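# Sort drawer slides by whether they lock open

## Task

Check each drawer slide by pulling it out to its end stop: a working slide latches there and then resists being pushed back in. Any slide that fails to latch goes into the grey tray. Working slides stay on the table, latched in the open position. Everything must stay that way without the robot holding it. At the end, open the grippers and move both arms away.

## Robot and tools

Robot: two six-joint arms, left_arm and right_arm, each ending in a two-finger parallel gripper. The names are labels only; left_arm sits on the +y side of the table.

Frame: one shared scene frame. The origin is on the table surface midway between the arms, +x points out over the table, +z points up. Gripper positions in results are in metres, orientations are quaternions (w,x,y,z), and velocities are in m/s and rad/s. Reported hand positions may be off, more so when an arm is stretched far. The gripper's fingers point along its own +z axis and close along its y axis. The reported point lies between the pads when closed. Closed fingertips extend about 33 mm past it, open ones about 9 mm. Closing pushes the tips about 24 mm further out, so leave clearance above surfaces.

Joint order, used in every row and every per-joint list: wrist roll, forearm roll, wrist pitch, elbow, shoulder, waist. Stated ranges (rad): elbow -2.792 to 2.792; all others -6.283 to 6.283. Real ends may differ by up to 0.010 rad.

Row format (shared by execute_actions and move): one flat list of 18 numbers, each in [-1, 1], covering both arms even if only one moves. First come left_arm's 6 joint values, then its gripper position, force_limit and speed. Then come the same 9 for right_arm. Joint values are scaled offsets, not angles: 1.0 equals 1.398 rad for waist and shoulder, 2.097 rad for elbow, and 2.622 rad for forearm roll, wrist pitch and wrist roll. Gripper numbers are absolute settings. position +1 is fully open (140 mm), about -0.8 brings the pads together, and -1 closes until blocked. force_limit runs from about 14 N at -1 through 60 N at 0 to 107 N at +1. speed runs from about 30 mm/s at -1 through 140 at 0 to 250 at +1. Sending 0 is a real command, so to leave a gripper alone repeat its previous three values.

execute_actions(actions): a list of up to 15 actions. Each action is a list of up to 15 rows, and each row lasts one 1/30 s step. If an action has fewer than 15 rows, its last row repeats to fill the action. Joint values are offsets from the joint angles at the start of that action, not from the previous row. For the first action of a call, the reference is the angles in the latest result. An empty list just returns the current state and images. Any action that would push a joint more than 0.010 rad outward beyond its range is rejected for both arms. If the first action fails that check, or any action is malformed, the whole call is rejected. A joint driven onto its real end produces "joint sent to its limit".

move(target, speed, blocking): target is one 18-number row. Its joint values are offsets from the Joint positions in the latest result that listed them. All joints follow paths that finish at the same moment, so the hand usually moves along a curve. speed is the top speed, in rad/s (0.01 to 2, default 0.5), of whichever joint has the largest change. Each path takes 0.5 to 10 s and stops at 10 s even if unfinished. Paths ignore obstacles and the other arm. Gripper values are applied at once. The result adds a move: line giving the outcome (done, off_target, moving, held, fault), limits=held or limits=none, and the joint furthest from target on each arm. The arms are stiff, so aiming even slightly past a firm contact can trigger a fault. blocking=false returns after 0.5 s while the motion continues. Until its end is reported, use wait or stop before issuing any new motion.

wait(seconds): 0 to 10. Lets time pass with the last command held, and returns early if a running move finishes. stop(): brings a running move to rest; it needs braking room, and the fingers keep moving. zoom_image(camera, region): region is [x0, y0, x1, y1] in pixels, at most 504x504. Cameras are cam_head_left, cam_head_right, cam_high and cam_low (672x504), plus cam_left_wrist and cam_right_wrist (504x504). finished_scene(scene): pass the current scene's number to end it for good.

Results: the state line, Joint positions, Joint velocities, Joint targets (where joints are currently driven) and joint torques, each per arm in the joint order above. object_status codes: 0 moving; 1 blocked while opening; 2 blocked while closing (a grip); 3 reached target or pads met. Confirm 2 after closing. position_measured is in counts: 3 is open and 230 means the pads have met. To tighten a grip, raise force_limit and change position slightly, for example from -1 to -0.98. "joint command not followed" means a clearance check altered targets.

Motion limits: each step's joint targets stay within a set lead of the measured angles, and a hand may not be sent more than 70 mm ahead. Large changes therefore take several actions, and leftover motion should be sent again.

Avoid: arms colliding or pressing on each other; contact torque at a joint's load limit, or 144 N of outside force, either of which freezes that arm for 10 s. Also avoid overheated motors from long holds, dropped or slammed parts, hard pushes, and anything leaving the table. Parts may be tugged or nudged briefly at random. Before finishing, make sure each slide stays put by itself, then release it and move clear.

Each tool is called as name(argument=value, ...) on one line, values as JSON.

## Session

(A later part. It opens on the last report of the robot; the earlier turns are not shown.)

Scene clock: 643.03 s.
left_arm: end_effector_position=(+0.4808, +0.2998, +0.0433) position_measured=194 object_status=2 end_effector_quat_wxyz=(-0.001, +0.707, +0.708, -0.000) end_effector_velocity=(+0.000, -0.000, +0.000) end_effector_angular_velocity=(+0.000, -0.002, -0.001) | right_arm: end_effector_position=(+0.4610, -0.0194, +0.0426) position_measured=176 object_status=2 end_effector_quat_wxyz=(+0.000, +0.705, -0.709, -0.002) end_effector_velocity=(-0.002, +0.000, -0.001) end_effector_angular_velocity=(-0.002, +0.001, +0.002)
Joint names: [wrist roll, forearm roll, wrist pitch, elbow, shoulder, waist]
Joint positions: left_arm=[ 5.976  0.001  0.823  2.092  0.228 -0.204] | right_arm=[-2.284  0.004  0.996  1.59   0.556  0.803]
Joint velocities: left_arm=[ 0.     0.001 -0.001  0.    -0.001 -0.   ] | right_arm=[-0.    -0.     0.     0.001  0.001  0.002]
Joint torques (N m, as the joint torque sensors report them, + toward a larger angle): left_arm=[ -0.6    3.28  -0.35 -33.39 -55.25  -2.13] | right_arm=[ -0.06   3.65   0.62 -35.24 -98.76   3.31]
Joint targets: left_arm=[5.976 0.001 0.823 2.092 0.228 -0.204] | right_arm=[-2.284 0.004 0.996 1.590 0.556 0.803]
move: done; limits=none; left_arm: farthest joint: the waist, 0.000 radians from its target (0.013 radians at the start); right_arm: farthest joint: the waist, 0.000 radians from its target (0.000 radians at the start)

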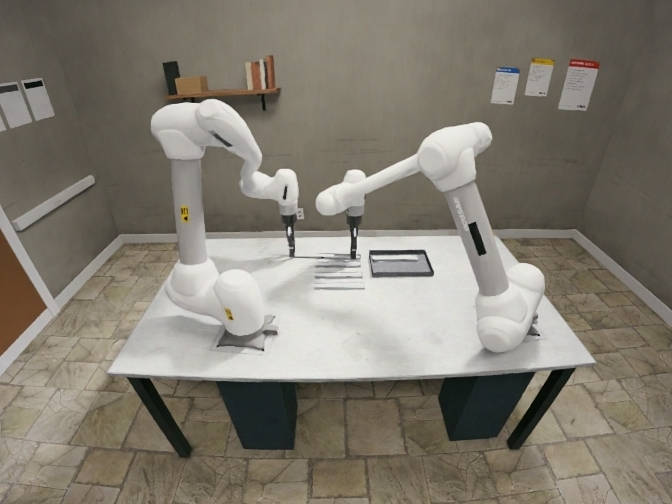

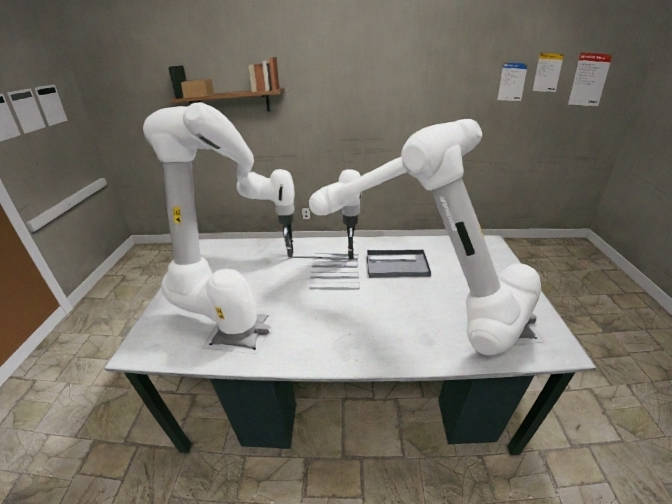

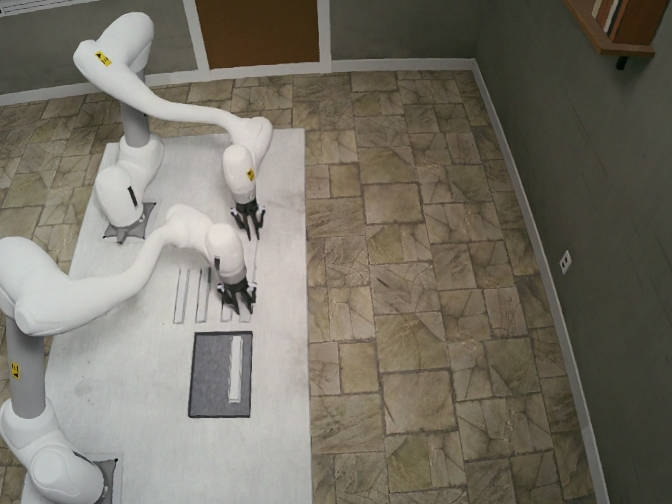

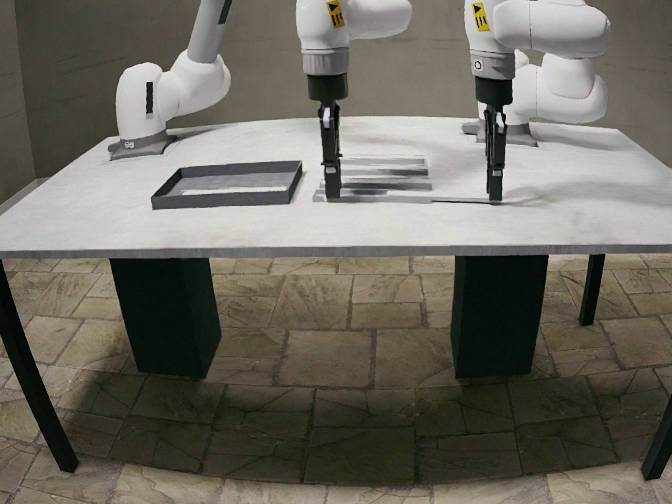

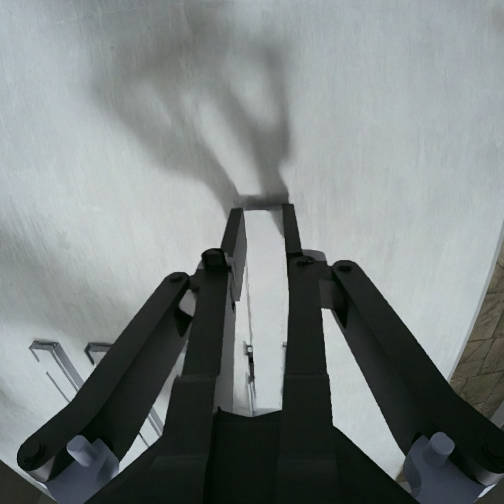

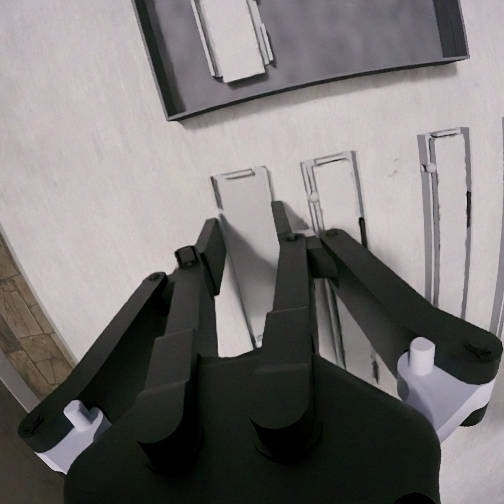

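Steps of 4 mm.

move(target=[0.0026,0,-0.0001,0.0008,-0.0009,0.0048,-1,-0.3,-0.6, 0,0,0,0,0,0,-1,0.3,-0.7], speed=0.02)

move(target=[0.0026,0,-0.0001,0.0008,-0.0009,0.0048,-1,-0.3,-0.6, 0,0,0,0,0,0,-1,0.3,-0.7], speed=0.02)

Scene clock: 651.70 s.
left_arm: end_effector_position=(+0.4808, +0.3035, +0.0433) position_measured=194 object_status=2 end_effector_quat_wxyz=(-0.001, +0.707, +0.708, -0.000) end_effector_velocity=(+0.002, -0.001, +0.001) end_effector_angular_velocity=(-0.003, -0.003, +0.002) | right_arm: end_effector_position=(+0.4611, -0.0193, +0.0427) position_measured=176 object_status=2 end_effector_quat_wxyz=(-0.000, +0.705, -0.709, -0.002) end_effector_velocity=(-0.000, +0.000, -0.001) end_effector_angular_velocity=(+0.000, +0.001, +0.000)
Joint names: [wrist roll, forearm roll, wrist pitch, elbow, shoulder, waist]
Joint positions: left_arm=[ 5.983  0.001  0.823  2.094  0.227 -0.198] | right_arm=[-2.284  0.004  0.996  1.59   0.556  0.803]
Joint velocities: left_arm=[ 0.    -0.002 -0.001 -0.002 -0.     0.   ] | right_arm=[-0.     0.    -0.    -0.     0.001  0.   ]
Joint torques (N m, as the joint torque sensors report them, + toward a larger angle): left_arm=[ -0.89  14.96   2.54 -26.31 -53.67  22.97] | right_arm=[ -0.81  -4.38  13.4   -9.99 -92.59 -15.8 ]
Joint targets: left_arm=[5.983 0.001 0.823 2.094 0.227 -0.197] | right_arm=[-2.284 0.004 0.996 1.590 0.556 0.803]
move: done; limits=none; left_arm: farthest joint: the waist, 0.000 radians from its target (0.007 radians at the start); right_arm: farthest joint: the waist, 0.000 radians from its target (0.000 radians at the start)

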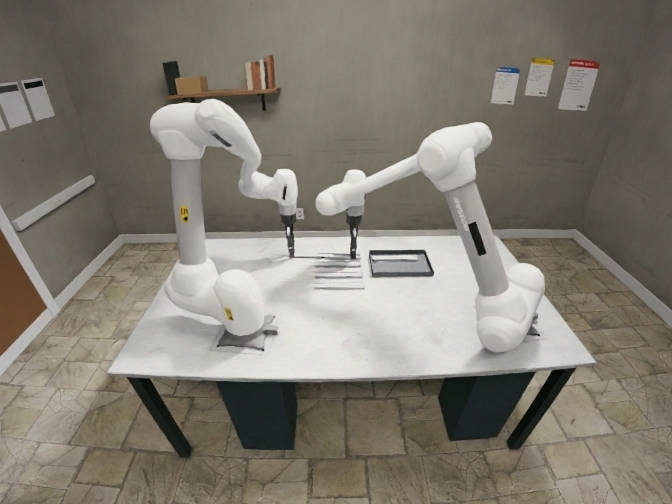

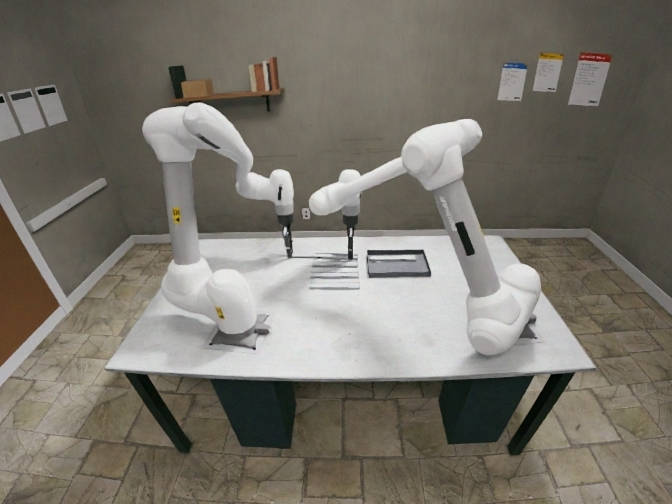

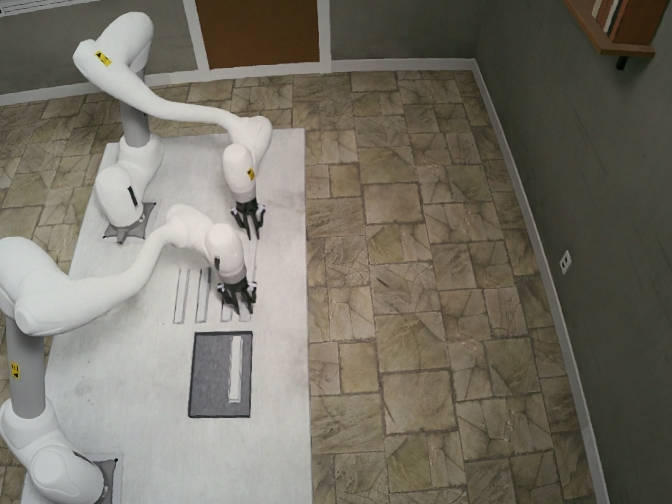

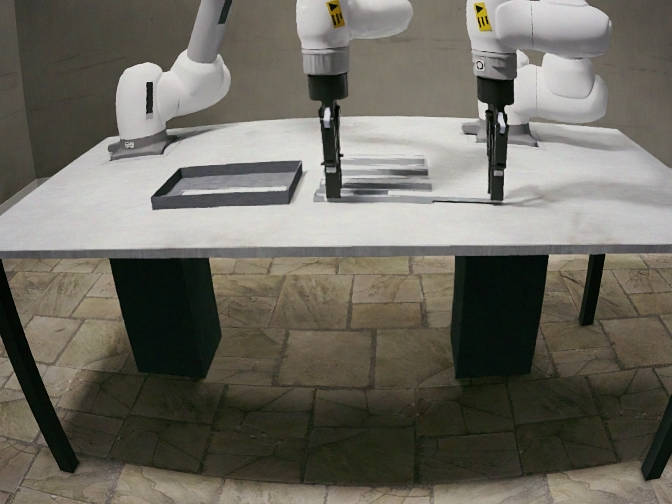

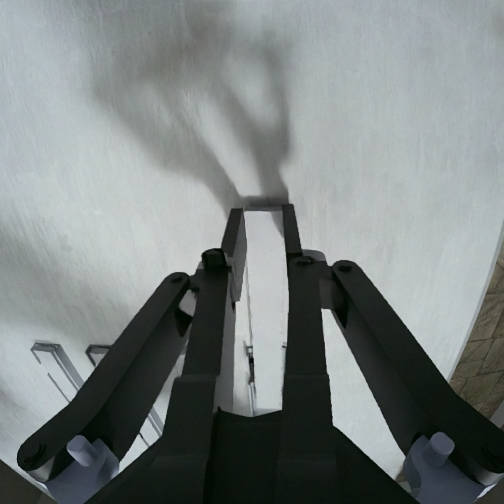

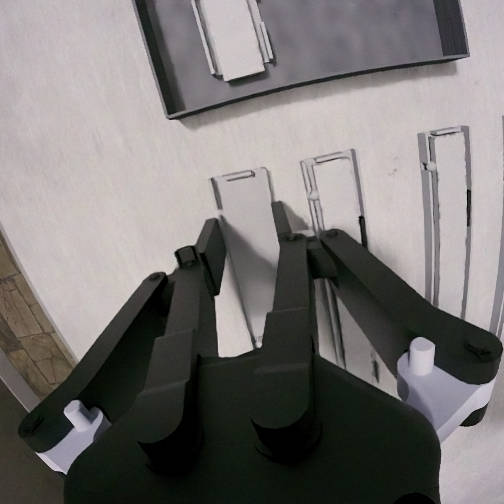

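Scene clock: 652.40 s.
left_arm: end_effector_position=(+0.4807, +0.3074, +0.0433) position_measured=195 object_status=2 end_effector_quat_wxyz=(-0.001, +0.707, +0.708, -0.000) end_effector_velocity=(-0.001, +0.001, -0.001) end_effector_angular_velocity=(+0.001, +0.001, +0.001) | right_arm: end_effector_position=(+0.4611, -0.0193, +0.0427) position_measured=176 object_status=2 end_effector_quat_wxyz=(-0.000, +0.705, -0.709, -0.002) end_effector_velocity=(-0.001, -0.001, -0.001) end_effector_angular_velocity=(-0.001, +0.001, -0.000)
Joint names: [wrist roll, forearm roll, wrist pitch, elbow, shoulder, waist]
Joint positions: left_arm=[ 5.99   0.001  0.823  2.096  0.225 -0.191] | right_arm=[-2.284  0.004  0.996  1.59   0.556  0.803]
Joint velocities: left_arm=[ 0.     0.001 -0.     0.002 -0.     0.002] | right_arm=[ 0.     0.    -0.     0.002 -0.     0.   ]
Joint torques (N m, as the joint torque sensors report them, + toward a larger angle): left_arm=[ -0.74  12.44   1.94 -28.87 -52.78  14.14] | right_arm=[ -0.74  -2.94  10.59 -14.93 -95.89 -10.88]
Joint targets: left_arm=[5.990 0.001 0.823 2.096 0.225 -0.191] | right_arm=[-2.284 0.004 0.996 1.590 0.556 0.803]
move: done; limits=none; left_arm: farthest joint: the waist, 0.000 radians from its target (0.006 radians at the start); right_arm: farthest joint: the waist, 0.000 radians from its target (0.000 radians at the start)

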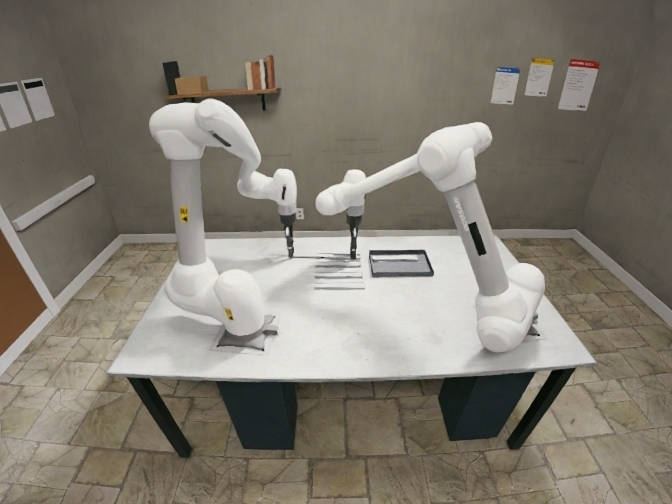

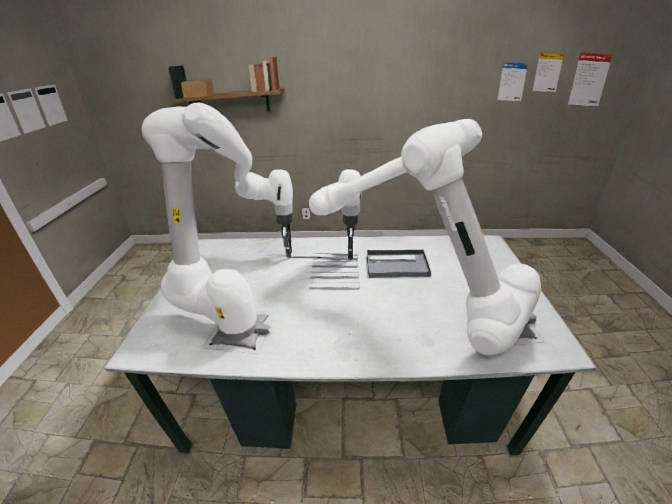

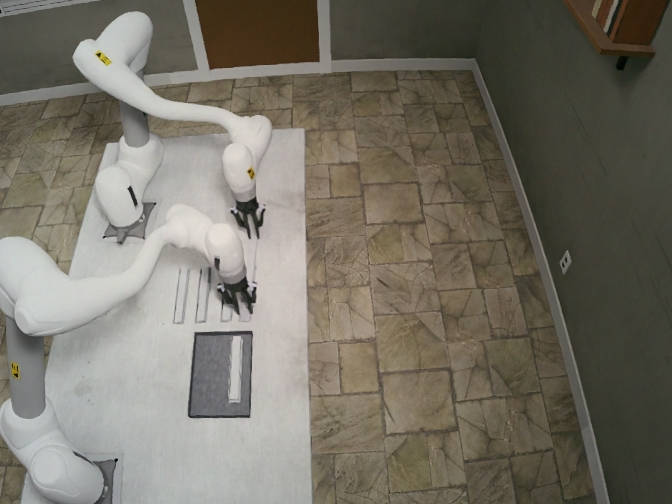

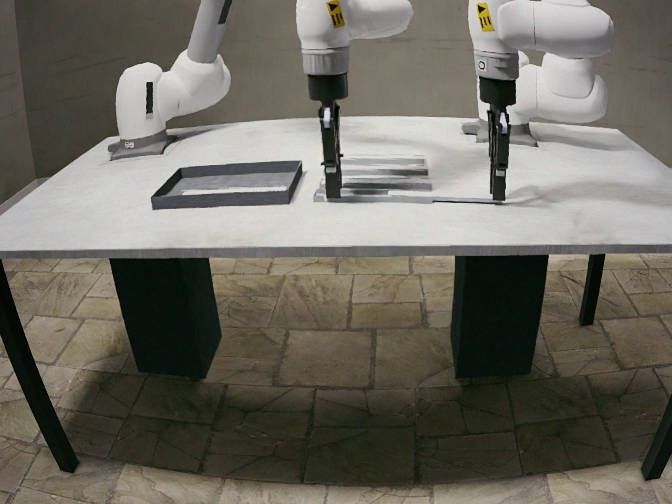

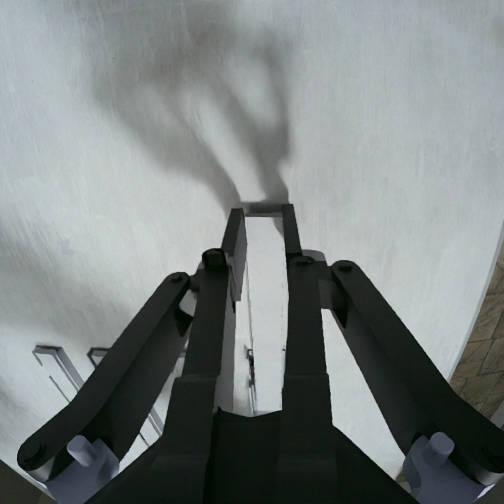

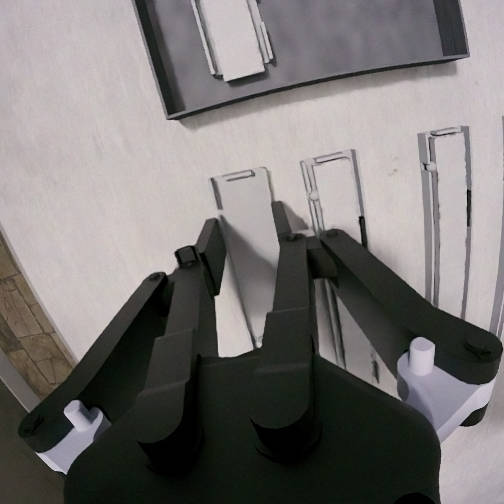

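At the stop (slipped ~4 mm). Push back 8 mm.

move(target=[-0.0052,0,0.0002,-0.0016,0.0018,-0.0096,-1,-0.3,-0.6, 0,0,0,0,0,0,-1,0.3,-0.7], speed=0.02)

move(target=[-0.0033,0,0.0001,-0.001,0.0011,-0.006,-1,-0.3,-0.6, 0,0,0,0,0,0,-1,0.3,-0.7], speed=0.02)

Scene clock: 661.17 s.
left_arm: end_effector_position=(+0.4808, +0.2997, +0.0433) position_measured=195 object_status=2 end_effector_quat_wxyz=(-0.001, +0.707, +0.708, -0.000) end_effector_velocity=(-0.000, +0.000, -0.000) end_effector_angular_velocity=(+0.000, +0.001, -0.000) | right_arm: end_effector_position=(+0.4610, -0.0193, +0.0426) position_measured=176 object_status=2 end_effector_quat_wxyz=(+0.000, +0.705, -0.709, -0.002) end_effector_velocity=(+0.002, -0.001, -0.000) end_effector_angular_velocity=(-0.000, -0.001, -0.001)
Joint names: [wrist roll, forearm roll, wrist pitch, elbow, shoulder, waist]
Joint positions: left_arm=[ 5.976  0.001  0.823  2.092  0.228 -0.204] | right_arm=[-2.284  0.004  0.996  1.59   0.556  0.803]
Joint velocities: left_arm=[ 0.  0. -0.  0.  0.  0.] | right_arm=[-0.    -0.001  0.    -0.001  0.001 -0.002]
Joint torques (N m, as the joint torque sensors report them, + toward a larger angle): left_arm=[ -0.83   2.55  -1.65 -35.82 -54.85  -5.17] | right_arm=[ -1.04   4.61   0.05 -35.87 -99.1    8.04]
Joint targets: left_arm=[5.976 0.001 0.823 2.092 0.228 -0.204] | right_arm=[-2.284 0.004 0.996 1.590 0.556 0.803]
move: done; limits=none; left_arm: farthest joint: the waist, 0.000 radians from its target (0.014 radians at the start); right_arm: farthest joint: the waist, 0.000 radians from its target (0.000 radians at the start)

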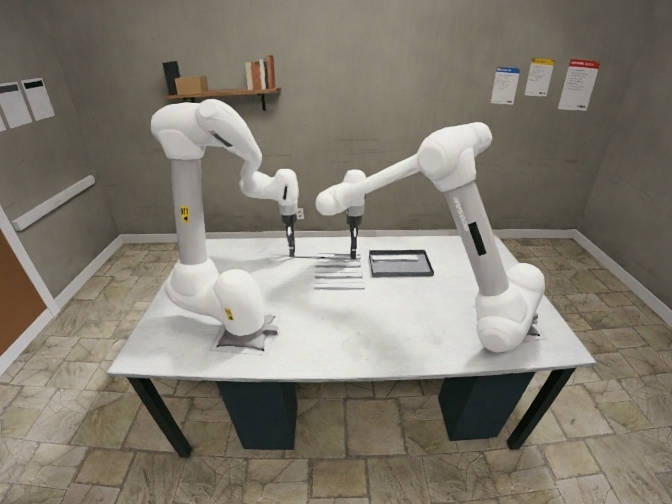

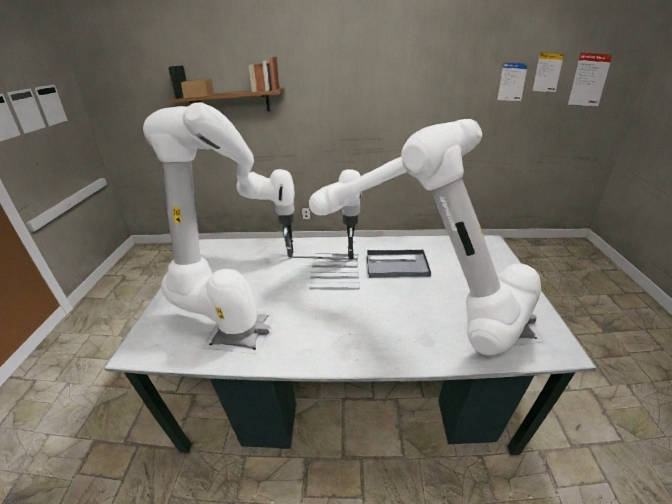

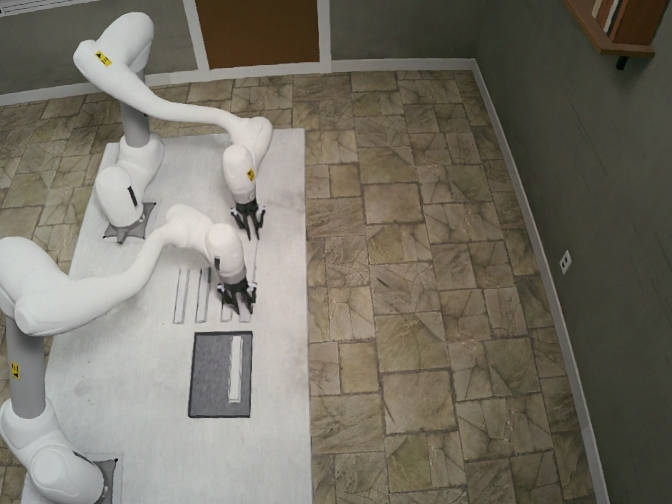

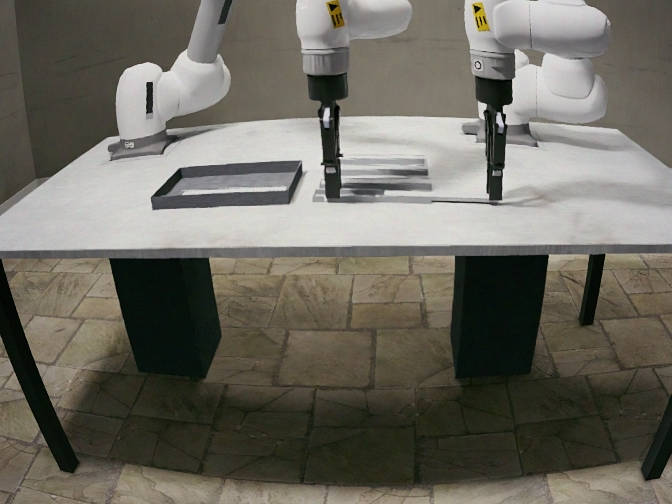

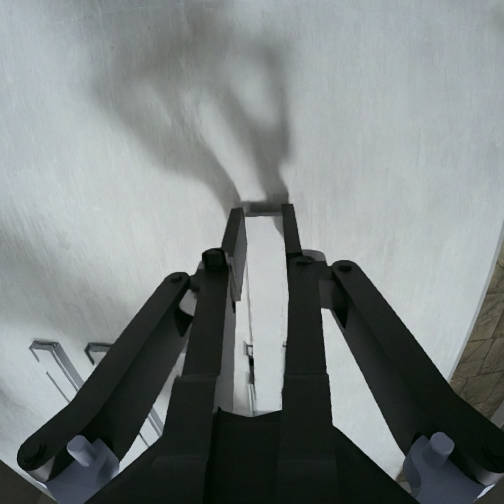

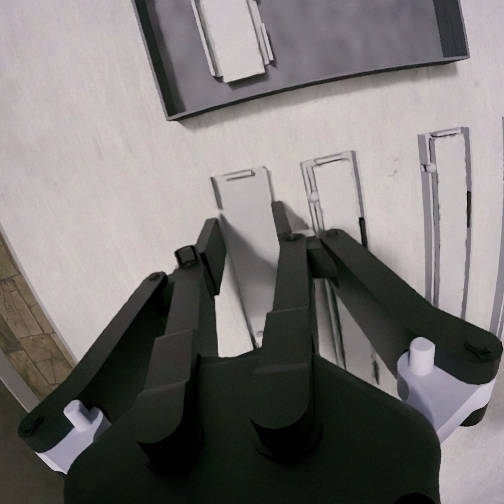

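Scene clock: 661.87 s.
left_arm: end_effector_position=(+0.4809, +0.2949, +0.0433) position_measured=195 object_status=2 end_effector_quat_wxyz=(-0.001, +0.706, +0.708, -0.000) end_effector_velocity=(+0.001, +0.000, +0.000) end_effector_angular_velocity=(-0.001, -0.001, +0.003) | right_arm: end_effector_position=(+0.4610, -0.0193, +0.0427) position_measured=176 object_status=2 end_effector_quat_wxyz=(+0.000, +0.705, -0.709, -0.002) end_effector_velocity=(+0.001, -0.000, +0.000) end_effector_angular_velocity=(+0.001, +0.000, -0.002)
Joint names: [wrist roll, forearm roll, wrist pitch, elbow, shoulder, waist]
Joint positions: left_arm=[ 5.968  0.001  0.823  2.09   0.229 -0.213] | right_arm=[-2.284  0.004  0.996  1.59   0.556  0.803]
Joint velocities: left_arm=[-0.    -0.001 -0.    -0.001 -0.     0.002] | right_arm=[ 0.     0.001 -0.    -0.    -0.    -0.001]
Joint torques (N m, as the joint torque sensors report them, + toward a larger angle): left_arm=[ -0.77   2.62  -1.77 -35.75 -56.25  -5.38] | right_arm=[ -1.14   4.85   0.19 -36.12 -97.47   8.4 ]
Joint targets: left_arm=[5.968 0.001 0.823 2.090 0.229 -0.213] | right_arm=[-2.284 0.004 0.996 1.590 0.556 0.803]
move: done; limits=none; left_arm: farthest joint: the waist, 0.000 radians from its target (0.008 radians at the start); right_arm: farthest joint: the waist, 0.000 radians from its target (0.000 radians at the start)

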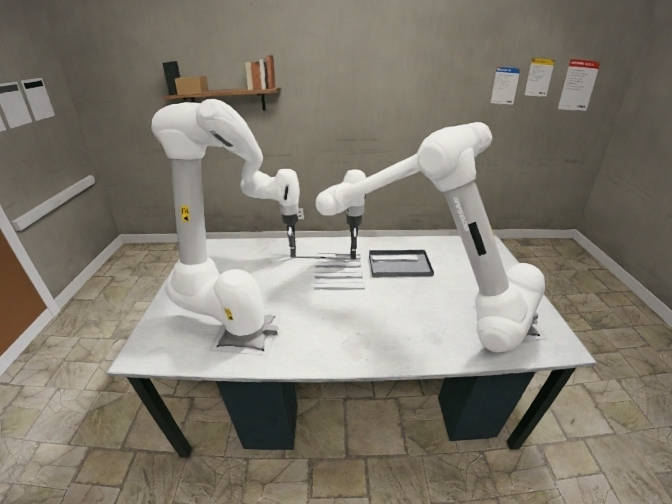

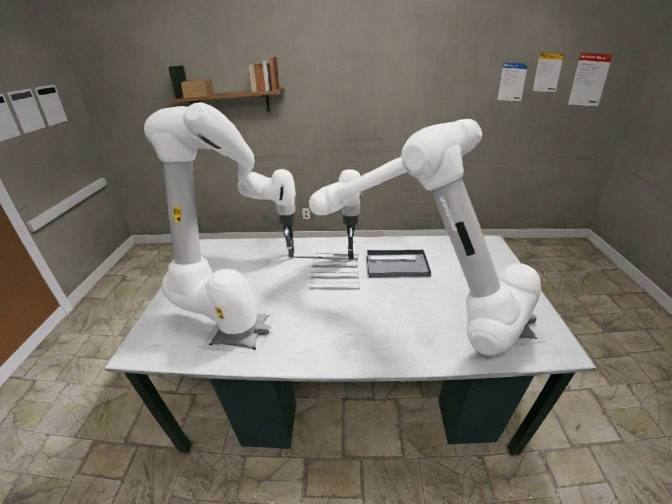

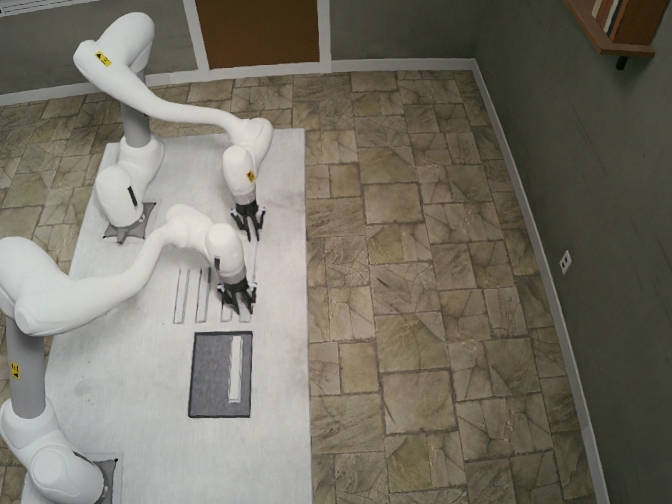

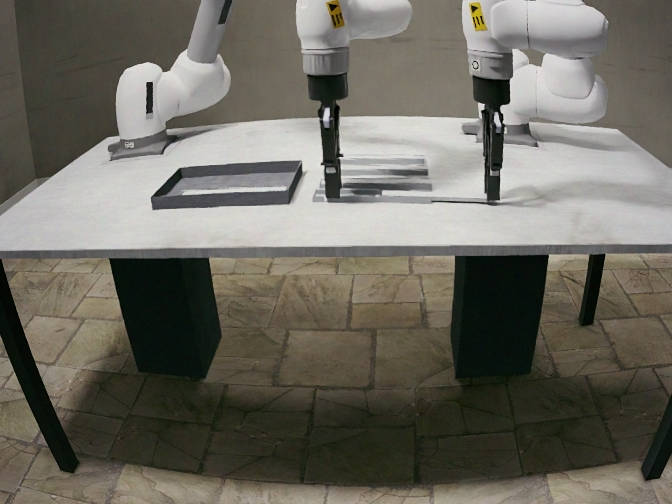

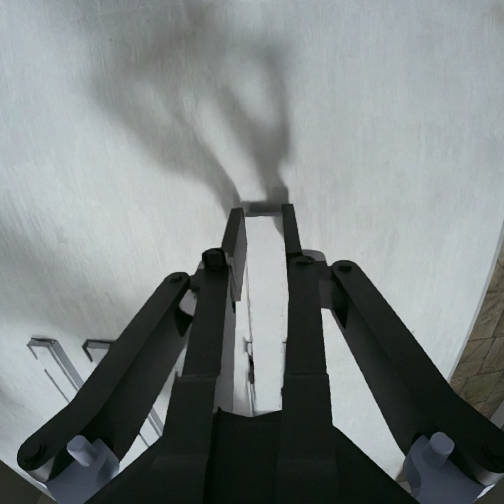

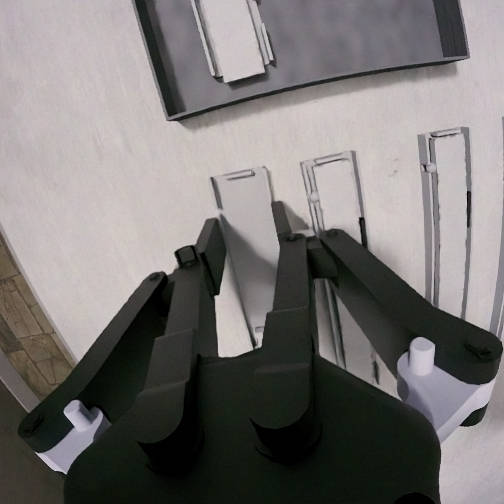

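move(target=[-0.0542,0,0.0034,-0.0191,0.0207,-0.1001,-1,-0.3,-0.6, 0,0,0,0,0,0,-1,0.3,-0.7], speed=0.07)

execute_actions(actions=[[[0,0,0,0,0,0,-0.2,0,0,0,0,0,0,0,0,-1,0.3,-0.7]],[[0,0,0.018,-0.0092,-0.0205,0,-0.2,0,0,0,0,0,0,0,0,-1,0.3,-0.7]],[[0.021,0,-0.002,0.0105,-0.011,0.040,-1,0,0,0,0,0,0,0,0,-1,0.3,-0.7]],[[0,0,0,0,0,0,-1,0,0,0,0,0,0,0,0,-1,0.3,-0.7]],[[0,0,0,0,0,0,-1,0,0,0,0,0,0,0,0,-1,0.3,-0.7]]])

Scene clock: 677.20 s.
left_arm: end_effector_position=(+0.4767, +0.2119, +0.0435) position_measured=195 object_status=2 end_effector_quat_wxyz=(+0.000, +0.706, +0.708, +0.000) end_effector_velocity=(+0.001, +0.000, +0.000) end_effector_angular_velocity=(+0.000, -0.002, +0.000) | right_arm: end_effector_position=(+0.4610, -0.0193, +0.0426) position_measured=176 object_status=2 end_effector_quat_wxyz=(+0.000, +0.705, -0.709, -0.002) end_effector_velocity=(+0.001, -0.000, +0.001) end_effector_angular_velocity=(+0.000, -0.001, -0.000)
Joint names: [wrist roll, forearm roll, wrist pitch, elbow, shoulder, waist]
Joint positions: left_arm=[ 5.826  0.001  0.832  2.05   0.258 -0.353] | right_arm=[-2.284  0.004  0.996  1.59   0.556  0.803]
Joint velocities: left_arm=[-0.001  0.001 -0.    -0.001 -0.     0.   ] | right_arm=[-0.    -0.     0.    -0.001 -0.    -0.001]
Joint torques (N m, as the joint torque sensors report them, + toward a larger angle): left_arm=[ -0.69   3.07  -2.89 -38.89 -58.7   -3.91] | right_arm=[ -1.2    5.48   0.81 -34.37 -96.96  10.53]
Joint targets: left_arm=[5.826 0.001 0.832 2.050 0.258 -0.353] | right_arm=[-2.284 0.004 0.996 1.590 0.556 0.803]
move: done; limits=none; left_arm: farthest joint: the waist, 0.000 radians from its target (0.140 radians at the start); right_arm: farthest joint: the waist, 0.000 radians from its target (0.000 radians at the start)

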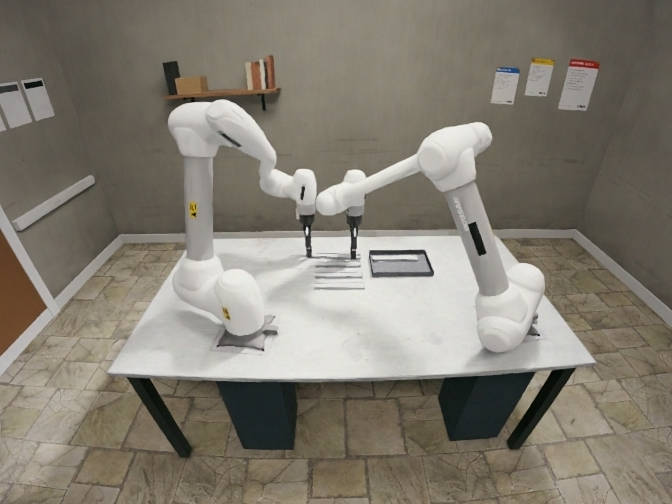

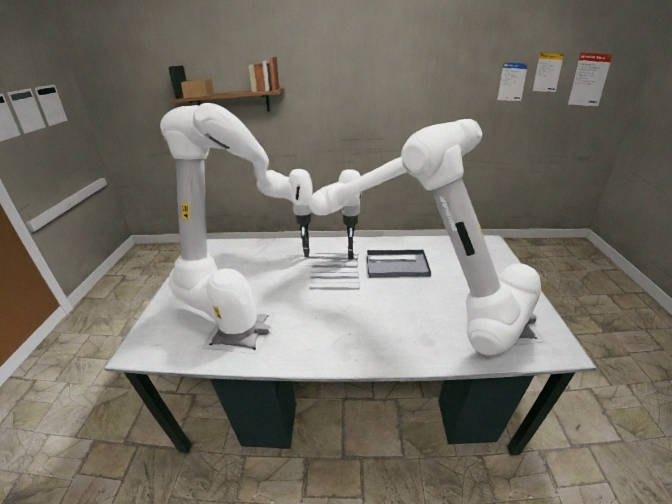

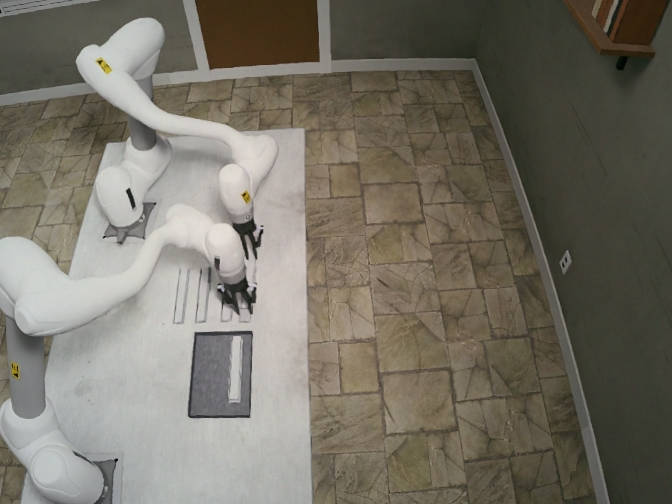

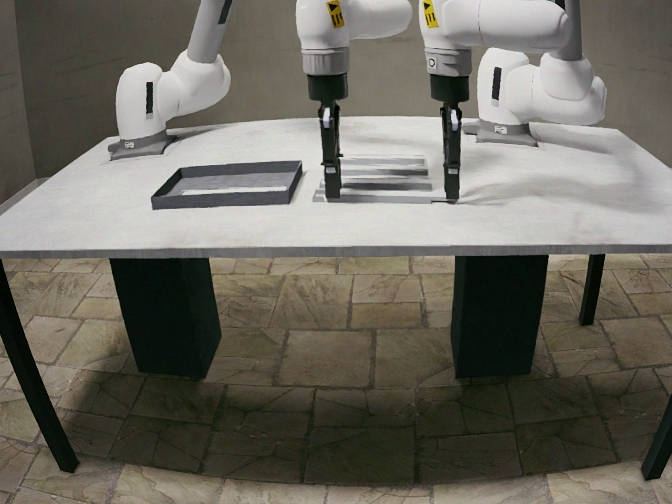

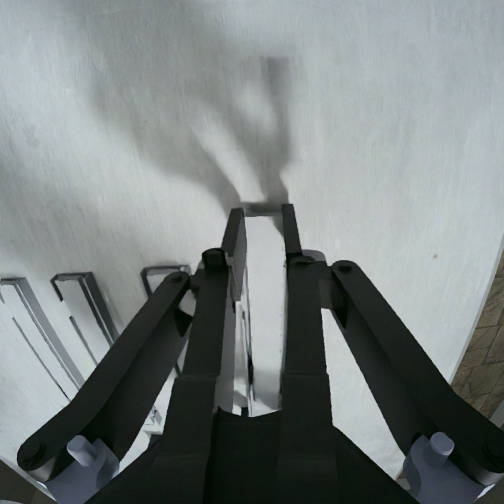

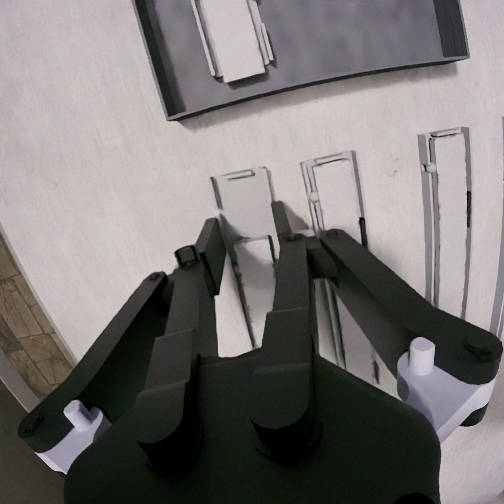

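Scene clock: 679.70 s.
left_arm: end_effector_position=(+0.4775, +0.2463, +0.0673) position_measured=233 object_status=3 end_effector_quat_wxyz=(+0.000, +0.705, +0.709, +0.000) end_effector_velocity=(+0.000, -0.000, -0.000) end_effector_angular_velocity=(-0.001, -0.001, -0.000) | right_arm: end_effector_position=(+0.4610, -0.0193, +0.0426) position_measured=176 object_status=2 end_effector_quat_wxyz=(+0.000, +0.705, -0.709, -0.002) end_effector_velocity=(+0.000, -0.000, +0.000) end_effector_angular_velocity=(+0.000, +0.000, -0.001)
Joint names: [wrist roll, forearm roll, wrist pitch, elbow, shoulder, waist]
Joint positions: left_arm=[ 5.881  0.     0.874  2.053  0.214 -0.297] | right_arm=[-2.284  0.004  0.996  1.59   0.556  0.803]
Joint velocities: left_arm=[-0.    -0.    -0.002  0.001 -0.    -0.   ] | right_arm=[ 0.     0.     0.     0.    -0.    -0.001]
Joint torques (N m, as the joint torque sensors report them, + toward a larger angle): left_arm=[  0.02   3.39   0.15 -32.84 -53.71  -4.98] | right_arm=[ -0.21   3.73  -0.18 -36.84 -98.14   3.36]
Joint targets: left_arm=[5.881 0.000 0.874 2.053 0.214 -0.297] | right_arm=[-2.284 0.004 0.996 1.590 0.556 0.803]

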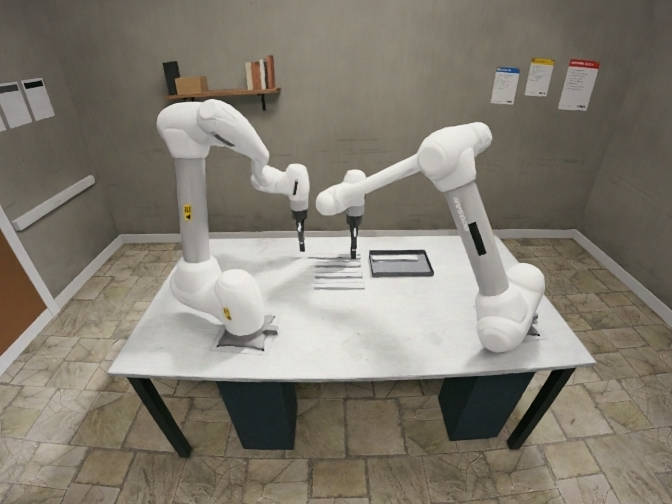

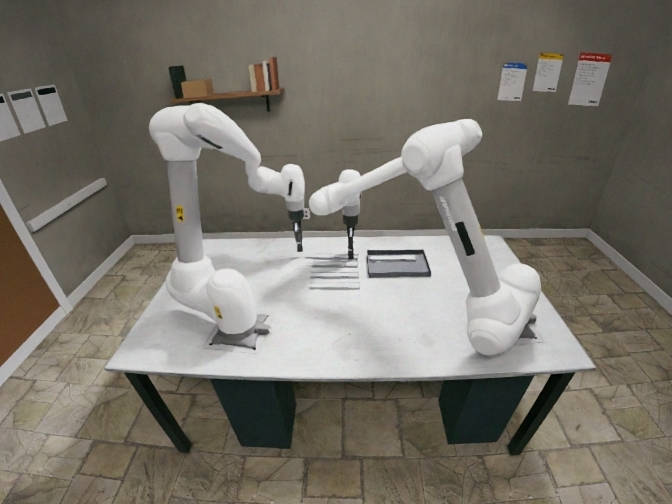

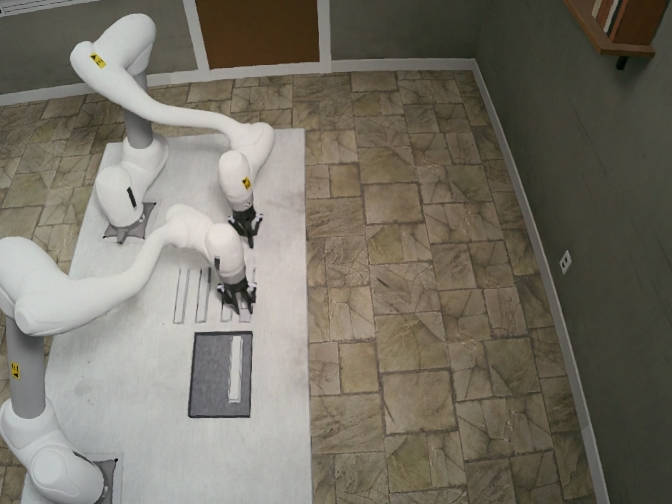

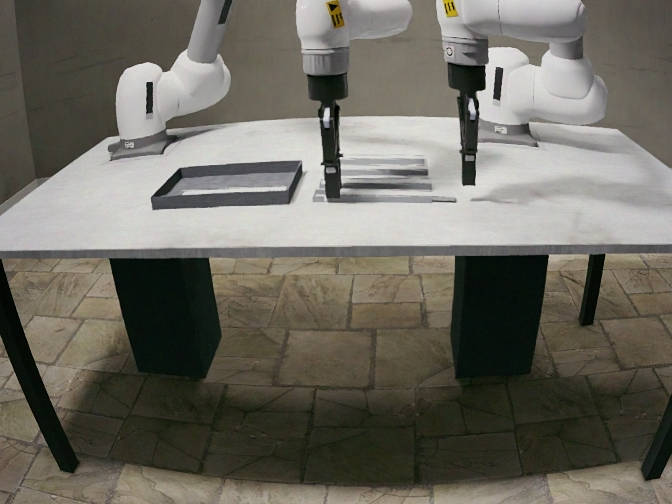

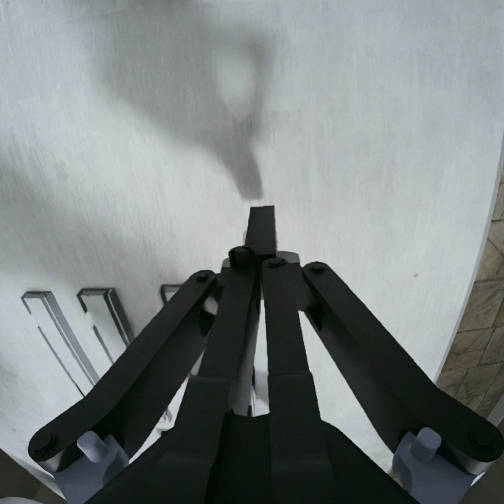

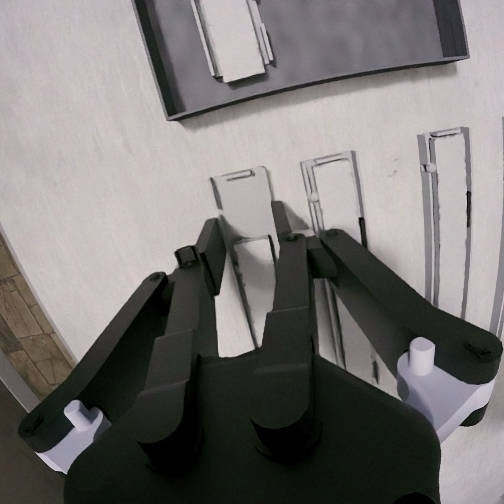

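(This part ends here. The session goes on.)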